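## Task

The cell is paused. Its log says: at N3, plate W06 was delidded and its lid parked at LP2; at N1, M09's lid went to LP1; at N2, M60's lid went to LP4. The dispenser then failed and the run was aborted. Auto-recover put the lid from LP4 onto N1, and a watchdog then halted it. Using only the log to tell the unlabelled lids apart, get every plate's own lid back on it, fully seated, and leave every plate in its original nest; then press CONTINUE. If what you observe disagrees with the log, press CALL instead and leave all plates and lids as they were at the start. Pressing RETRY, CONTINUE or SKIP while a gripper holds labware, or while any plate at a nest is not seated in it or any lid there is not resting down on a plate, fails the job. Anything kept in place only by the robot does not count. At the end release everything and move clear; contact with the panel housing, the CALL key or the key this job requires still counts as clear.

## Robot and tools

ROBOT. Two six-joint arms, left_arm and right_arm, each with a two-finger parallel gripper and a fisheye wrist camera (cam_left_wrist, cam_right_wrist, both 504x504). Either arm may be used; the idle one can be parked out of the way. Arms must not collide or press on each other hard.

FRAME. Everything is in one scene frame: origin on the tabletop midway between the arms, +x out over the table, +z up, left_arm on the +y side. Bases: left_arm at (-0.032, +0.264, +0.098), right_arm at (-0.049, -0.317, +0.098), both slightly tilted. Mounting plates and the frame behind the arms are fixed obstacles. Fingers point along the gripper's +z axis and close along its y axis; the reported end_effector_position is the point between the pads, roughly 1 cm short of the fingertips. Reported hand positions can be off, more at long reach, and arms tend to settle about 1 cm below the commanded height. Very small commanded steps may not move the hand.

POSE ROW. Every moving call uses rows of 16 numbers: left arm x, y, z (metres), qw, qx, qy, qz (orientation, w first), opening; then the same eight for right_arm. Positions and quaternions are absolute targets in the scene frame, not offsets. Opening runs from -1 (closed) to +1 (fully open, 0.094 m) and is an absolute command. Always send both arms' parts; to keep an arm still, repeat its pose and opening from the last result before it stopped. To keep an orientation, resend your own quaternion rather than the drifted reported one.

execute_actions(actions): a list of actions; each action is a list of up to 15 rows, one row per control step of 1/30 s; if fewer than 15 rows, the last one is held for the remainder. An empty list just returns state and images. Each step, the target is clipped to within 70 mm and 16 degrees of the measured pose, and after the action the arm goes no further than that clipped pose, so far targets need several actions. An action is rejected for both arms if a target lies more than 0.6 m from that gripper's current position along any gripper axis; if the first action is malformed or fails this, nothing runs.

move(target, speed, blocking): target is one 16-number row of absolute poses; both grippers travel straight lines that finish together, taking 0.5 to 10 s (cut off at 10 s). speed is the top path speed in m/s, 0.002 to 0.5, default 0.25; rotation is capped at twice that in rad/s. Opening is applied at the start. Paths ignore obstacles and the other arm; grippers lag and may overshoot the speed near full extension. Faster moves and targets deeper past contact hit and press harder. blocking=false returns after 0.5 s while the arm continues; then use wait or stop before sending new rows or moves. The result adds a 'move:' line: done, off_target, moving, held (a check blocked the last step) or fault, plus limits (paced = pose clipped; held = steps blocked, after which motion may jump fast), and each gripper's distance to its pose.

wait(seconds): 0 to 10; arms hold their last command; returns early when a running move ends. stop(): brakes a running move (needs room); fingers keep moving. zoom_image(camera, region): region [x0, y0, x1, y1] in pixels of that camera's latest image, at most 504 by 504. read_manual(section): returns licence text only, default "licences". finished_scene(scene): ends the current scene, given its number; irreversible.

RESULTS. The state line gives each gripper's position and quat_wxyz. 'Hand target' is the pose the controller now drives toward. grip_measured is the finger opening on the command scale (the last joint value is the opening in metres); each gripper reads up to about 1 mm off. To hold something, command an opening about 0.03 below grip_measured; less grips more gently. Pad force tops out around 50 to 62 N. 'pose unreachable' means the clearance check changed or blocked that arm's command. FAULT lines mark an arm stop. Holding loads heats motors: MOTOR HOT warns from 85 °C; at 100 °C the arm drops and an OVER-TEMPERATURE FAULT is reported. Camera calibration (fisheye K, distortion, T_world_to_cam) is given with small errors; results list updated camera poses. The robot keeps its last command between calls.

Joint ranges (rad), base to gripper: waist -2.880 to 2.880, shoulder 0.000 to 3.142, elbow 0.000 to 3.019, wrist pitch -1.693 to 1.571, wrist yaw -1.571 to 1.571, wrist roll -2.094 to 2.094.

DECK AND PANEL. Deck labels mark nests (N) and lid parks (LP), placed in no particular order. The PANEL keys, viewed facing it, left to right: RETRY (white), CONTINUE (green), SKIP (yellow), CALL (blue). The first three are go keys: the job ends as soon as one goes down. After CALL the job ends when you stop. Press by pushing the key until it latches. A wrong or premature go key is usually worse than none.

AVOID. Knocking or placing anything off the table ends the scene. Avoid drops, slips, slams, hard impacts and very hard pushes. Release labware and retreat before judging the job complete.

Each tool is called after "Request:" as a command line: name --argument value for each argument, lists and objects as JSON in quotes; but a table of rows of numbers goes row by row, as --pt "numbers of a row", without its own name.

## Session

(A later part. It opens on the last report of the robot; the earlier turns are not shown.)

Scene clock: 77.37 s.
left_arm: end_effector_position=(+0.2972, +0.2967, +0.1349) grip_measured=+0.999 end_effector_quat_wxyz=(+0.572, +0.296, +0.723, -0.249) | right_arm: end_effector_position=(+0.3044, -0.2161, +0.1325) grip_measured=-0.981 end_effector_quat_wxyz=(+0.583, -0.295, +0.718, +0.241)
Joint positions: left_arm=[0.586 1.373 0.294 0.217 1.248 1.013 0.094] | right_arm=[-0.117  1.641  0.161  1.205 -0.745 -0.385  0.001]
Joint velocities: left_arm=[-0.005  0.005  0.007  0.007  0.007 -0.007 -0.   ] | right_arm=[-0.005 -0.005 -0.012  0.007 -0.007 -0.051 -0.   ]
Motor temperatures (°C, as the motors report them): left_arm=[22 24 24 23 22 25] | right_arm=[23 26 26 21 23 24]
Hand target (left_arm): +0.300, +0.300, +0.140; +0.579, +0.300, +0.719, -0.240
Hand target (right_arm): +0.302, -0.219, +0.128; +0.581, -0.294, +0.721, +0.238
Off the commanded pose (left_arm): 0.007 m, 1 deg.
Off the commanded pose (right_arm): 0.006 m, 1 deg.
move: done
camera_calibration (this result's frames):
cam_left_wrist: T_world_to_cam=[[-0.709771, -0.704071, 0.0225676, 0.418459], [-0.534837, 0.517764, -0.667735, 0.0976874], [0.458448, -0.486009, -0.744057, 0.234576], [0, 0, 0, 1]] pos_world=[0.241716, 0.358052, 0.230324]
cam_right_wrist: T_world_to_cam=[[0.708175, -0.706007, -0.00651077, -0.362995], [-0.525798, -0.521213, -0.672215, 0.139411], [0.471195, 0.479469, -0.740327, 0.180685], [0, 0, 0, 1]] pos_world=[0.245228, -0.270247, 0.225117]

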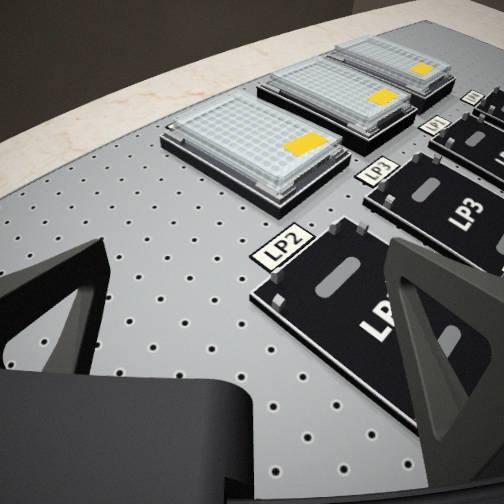

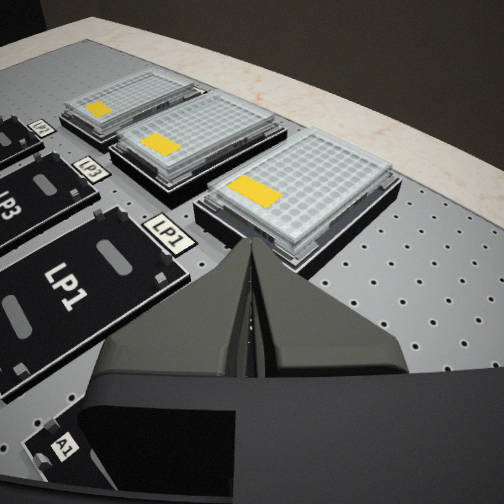

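Request:
move --target '[0.4,0.33,0.18,0,0,1,0,0.2,0.13,-0.06,0.27,0.15,0,0.99,0,-1]'

Request:
move --target '[0.4,0.33,0.18,0,0,1,0,0.2,0.0,-0.01,0.18,0.3,0,0.954,0,-1]'

Scene clock: 81.23 s.
left_arm: end_effector_position=(+0.3812, +0.3297, +0.1743) grip_measured=+0.202 end_effector_quat_wxyz=(-0.000, -0.003, +1.000, +0.000) | right_arm: end_effector_position=(+0.1267, -0.0767, +0.2590) grip_measured=-0.981 end_effector_quat_wxyz=(+0.153, -0.012, +0.988, -0.019)
Joint positions: left_arm=[ 0.044  1.375  1.003 -1.068 -0.145  0.066  0.056] | right_arm=[ 1.208  1.194  0.841 -1.264  0.475  1.271  0.001]
Joint velocities: left_arm=[ 0.005 -0.015  0.012 -0.027 -0.022 -0.051 -0.001] | right_arm=[ 0.005 -0.015  0.017 -0.012  0.051 -0.007 -0.001]
Motor temperatures (°C, as the motors report them): left_arm=[22 24 25 23 22 25] | right_arm=[23 26 26 21 23 24]
Hand target (left_arm): +0.399, +0.328, +0.184; +0.007, -0.004, +1.000, +0.002
Hand target (right_arm): +0.129, -0.061, +0.274; +0.156, -0.007, +0.988, -0.004
Off the commanded pose (left_arm): 0.020 m, 0 deg.
Off the commanded pose (right_arm): 0.020 m, 3 deg.
move: off_target (left_arm, right_arm)
camera_calibration (this result's frames):
cam_left_wrist: T_world_to_cam=[[0.00805881, -0.999954, -0.00514189, 0.329148], [-0.81605, -0.00954834, 0.577902, 0.215768], [-0.577924, -0.000461159, -0.81609, 0.488888], [0, 0, 0, 1]] pos_world=[0.455965, 0.331419, 0.275977]
cam_right_wrist: T_world_to_cam=[[0.0173384, -0.999241, 0.0348776, -0.0835932], [-0.949325, -0.00550379, 0.314247, 0.0413753], [-0.313816, -0.0385587, -0.9487, 0.404989], [0, 0, 0, 1]] pos_world=[0.16782, -0.0676862, 0.374126]

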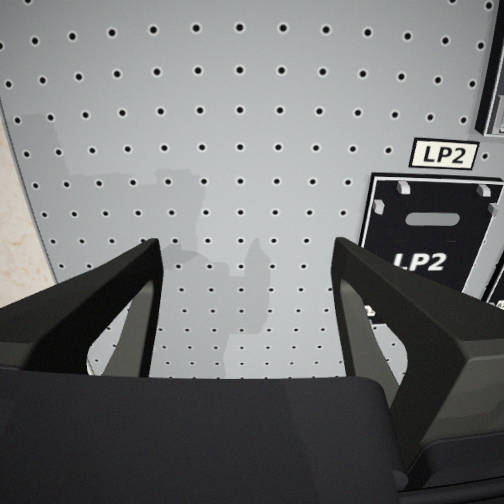

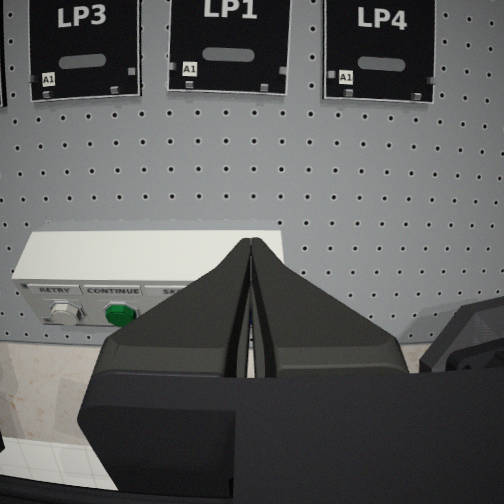

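Scene clock: 82.57 s.
left_arm: end_effector_position=(+0.3794, +0.3290, +0.1707) grip_measured=+0.202 end_effector_quat_wxyz=(-0.008, -0.002, +1.000, -0.000) | right_arm: end_effector_position=(+0.0020, -0.0254, +0.1704) grip_measured=-0.981 end_effector_quat_wxyz=(+0.306, -0.013, +0.952, -0.016)
Joint positions: left_arm=[ 0.044  1.384  1.003 -1.074 -0.145  0.066  0.056] | right_arm=[ 1.707  1.587  0.77  -1.129  0.695  1.868  0.001]
Joint velocities: left_arm=[ 0.005  0.005  0.007  0.007 -0.007 -0.051 -0.   ] | right_arm=[ 0.005 -0.005 -0.002  0.002 -0.037  0.051 -0.001]
Motor temperatures (°C, as the motors report them): left_arm=[22 24 25 23 22 25] | right_arm=[23 26 26 21 23 24]
Hand target (left_arm): +0.399, +0.330, +0.180; +0.001, +0.000, +1.000, -0.000
Hand target (right_arm): -0.000, -0.010, +0.180; +0.303, +0.000, +0.953, +0.000
Off the commanded pose (left_arm): 0.023 m, 1 deg.
Off the commanded pose (right_arm): 0.018 m, 2 deg.
move: off_target (left_arm, right_arm)
camera_calibration (this result's frames):
cam_left_wrist: T_world_to_cam=[[0.00585863, -0.999974, -0.0041948, 0.329186], [-0.807493, -0.00720522, 0.589833, 0.210354], [-0.589848, -0.0000683409, -0.807514, 0.487932], [0, 0, 0, 1]] pos_world=[0.455736, 0.330726, 0.27132]
cam_right_wrist: T_world_to_cam=[[0.0167846, -0.999355, 0.0317483, -0.0265513], [-0.999842, -0.0165922, 0.00631268, 0.00339129], [-0.00578183, -0.0318492, -0.999476, 0.291914], [0, 0, 0, 1]] pos_world=[0.00552421, -0.0171807, 0.292583]

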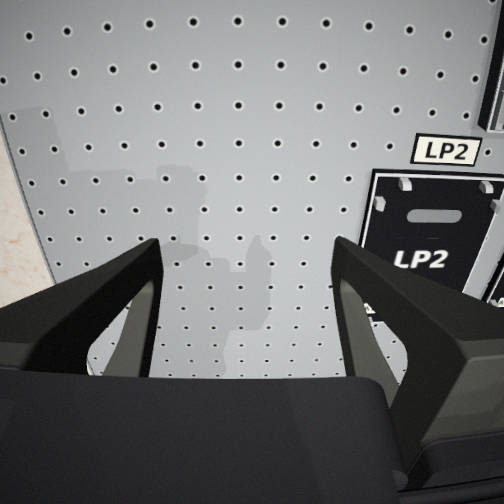

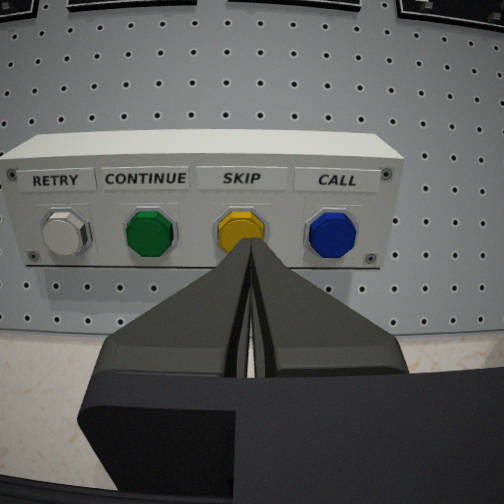

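Key at about (0.014, 0.027–0.03).

Request:
move --target '[0.4,0.33,0.18,0,0,1,0,0.2,-0.007,0.029,0.105,0.3,0,0.954,0,-1]'

Request:
move --target '[0.4,0.33,0.18,0,0,1,0,0.2,0.008,0.019,0.083,0.3,0,0.954,0,-1]' --speed 0.05

Scene clock: 83.60 s.
left_arm: end_effector_position=(+0.3794, +0.3290, +0.1707) grip_measured=+0.202 end_effector_quat_wxyz=(-0.008, -0.002, +1.000, -0.000) | right_arm: end_effector_position=(-0.0084, +0.0107, +0.0997) grip_measured=-0.981 end_effector_quat_wxyz=(+0.304, -0.007, +0.953, -0.012)
Joint positions: left_arm=[ 0.044  1.384  1.003 -1.074 -0.145  0.066  0.056] | right_arm=[ 1.69   1.821  0.8   -0.906  0.698  1.857  0.001]
Joint velocities: left_arm=[-0.015  0.005 -0.002  0.002  0.022  0.007  0.   ] | right_arm=[-0.015 -0.015 -0.017 -0.002  0.007  0.007 -0.   ]
Motor temperatures (°C, as the motors report them): left_arm=[22 24 25 23 22 25] | right_arm=[23 26 26 21 23 24]
Hand target (left_arm): +0.399, +0.330, +0.180; +0.001, -0.000, +1.000, -0.000
Hand target (right_arm): -0.007, +0.028, +0.105; +0.300, +0.000, +0.954, -0.000
Off the commanded pose (left_arm): 0.023 m, 1 deg.
Off the commanded pose (right_arm): 0.019 m, 2 deg.
move: off_target (left_arm, right_arm)
camera_calibration (this result's frames):
cam_left_wrist: T_world_to_cam=[[0.00585863, -0.999974, -0.0041948, 0.329186], [-0.807493, -0.00720522, 0.589833, 0.210354], [-0.589848, -0.0000683409, -0.807514, 0.487932], [0, 0, 0, 1]] pos_world=[0.455736, 0.330726, 0.27132]
cam_right_wrist: T_world_to_cam=[[0.00772965, -0.999736, 0.0216318, 0.0128834], [-0.999921, -0.00751205, 0.0101227, -0.00642271], [-0.00995757, -0.0217083, -0.999715, 0.222212], [0, 0, 0, 1]] pos_world=[-0.00430909, 0.0176556, 0.221935]

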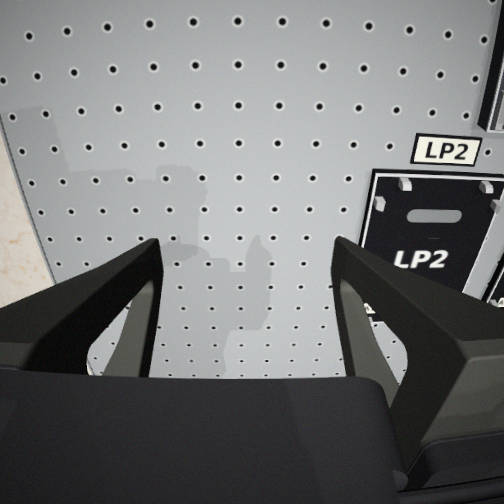

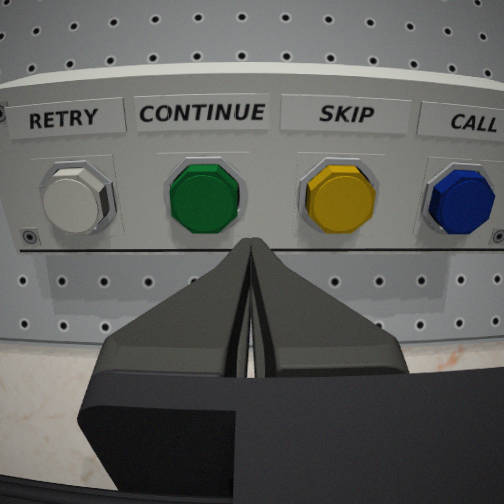

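Scene clock: 84.40 s.
left_arm: end_effector_position=(+0.3794, +0.3290, +0.1707) grip_measured=+0.202 end_effector_quat_wxyz=(-0.008, -0.002, +1.000, -0.000) | right_arm: end_effector_position=(+0.0039, +0.0232, +0.0923) grip_measured=-0.981 end_effector_quat_wxyz=(+0.297, +0.006, +0.955, +0.013)
Joint positions: left_arm=[ 0.044  1.384  1.003 -1.074 -0.145  0.066  0.056] | right_arm=[ 1.646  1.821  0.786 -0.802  0.709  1.807  0.001]
Joint velocities: left_arm=[-0.005  0.015  0.002 -0.012  0.007 -0.037 -0.001] | right_arm=[-0.024 -0.005  0.002 -0.007 -0.081 -0.007 -0.   ]
Motor temperatures (°C, as the motors report them): left_arm=[22 24 26 23 21 25] | right_arm=[23 26 26 21 23 24]
Hand target (left_arm): +0.399, +0.330, +0.180; +0.001, -0.000, +1.000, -0.000
Hand target (right_arm): +0.008, +0.019, +0.083; +0.300, +0.000, +0.954, -0.000
Off the commanded pose (left_arm): 0.023 m, 1 deg.
Off the commanded pose (right_arm): 0.011 m, 2 deg.
move: off_target (left_arm, right_arm)
camera_calibration (this result's frames):
cam_left_wrist: T_world_to_cam=[[0.00585863, -0.999974, -0.0041948, 0.329186], [-0.807493, -0.00720522, 0.589833, 0.210354], [-0.589848, -0.0000683409, -0.807514, 0.487932], [0, 0, 0, 1]] pos_world=[0.455736, 0.330726, 0.27132]
cam_right_wrist: T_world_to_cam=[[-0.00254869, -0.99939, -0.0348212, 0.0306757], [-0.99973, 0.00174204, 0.0231763, 0.00455566], [-0.0231015, 0.0348709, -0.999125, 0.213933], [0, 0, 0, 1]] pos_world=[0.00957479, 0.0231891, 0.214708]

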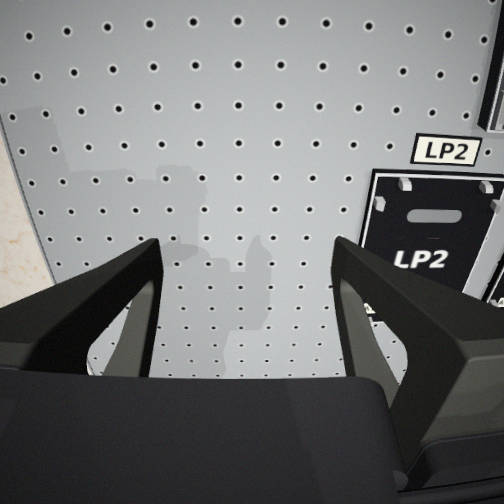

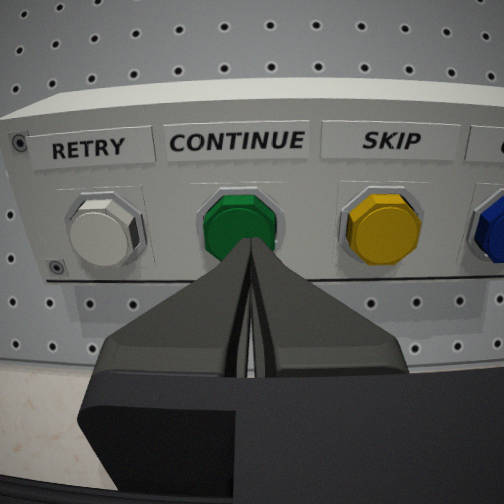

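Request:
move --target '[0.4,0.33,0.18,0,0,1,0,0.2,0.032,0.02,0.048,0.3,0,0.954,0,-1]' --speed 0.05

Scene clock: 85.07 s.
left_arm: end_effector_position=(+0.3794, +0.3290, +0.1707) grip_measured=+0.202 end_effector_quat_wxyz=(-0.008, -0.002, +1.000, -0.000) | right_arm: end_effector_position=(+0.0097, +0.0273, +0.0855) grip_measured=-0.981 end_effector_quat_wxyz=(+0.296, +0.001, +0.955, +0.024)
Joint positions: left_arm=[ 0.044  1.384  1.003 -1.074 -0.145  0.066  0.056] | right_arm=[ 1.627  1.825  0.769 -0.731  0.716  1.757  0.001]
Joint velocities: left_arm=[-0.005 -0.005 -0.012  0.007  0.051 -0.037 -0.001] | right_arm=[-0.005 -0.024  0.007  0.012  0.037 -0.007 -0.   ]
Motor temperatures (°C, as the motors report them): left_arm=[22 24 26 23 21 25] | right_arm=[23 26 26 21 23 24]
move: unfinished (the scene ended)
camera_calibration (this result's frames):
cam_left_wrist: T_world_to_cam=[[0.00585863, -0.999974, -0.0041948, 0.329186], [-0.807493, -0.00720522, 0.589833, 0.210354], [-0.589848, -0.0000683409, -0.807514, 0.487932], [0, 0, 0, 1]] pos_world=[0.455736, 0.330726, 0.27132]
cam_right_wrist: T_world_to_cam=[[0.014328, -0.998482, -0.053185, 0.0360052], [-0.99954, -0.0157236, 0.0259159, 0.0107597], [-0.0267129, 0.0527893, -0.998248, 0.206579], [0, 0, 0, 1]] pos_world=[0.0157572, 0.0252146, 0.207853]
The task's run has ended: the event that ends the task has happened.

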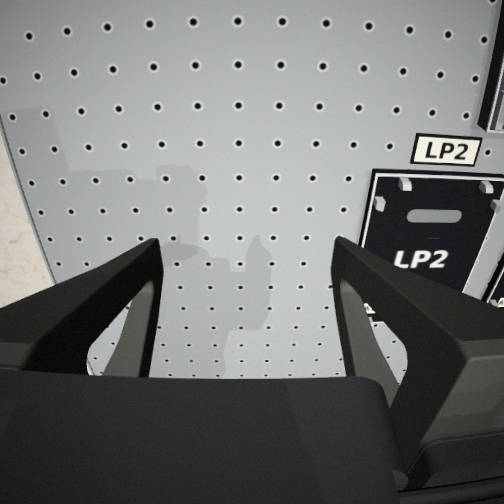

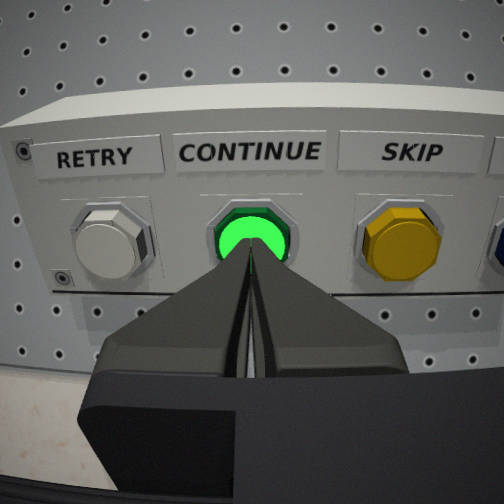

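Request:
finished_scene --scene 2

The scene is finished: the task was done.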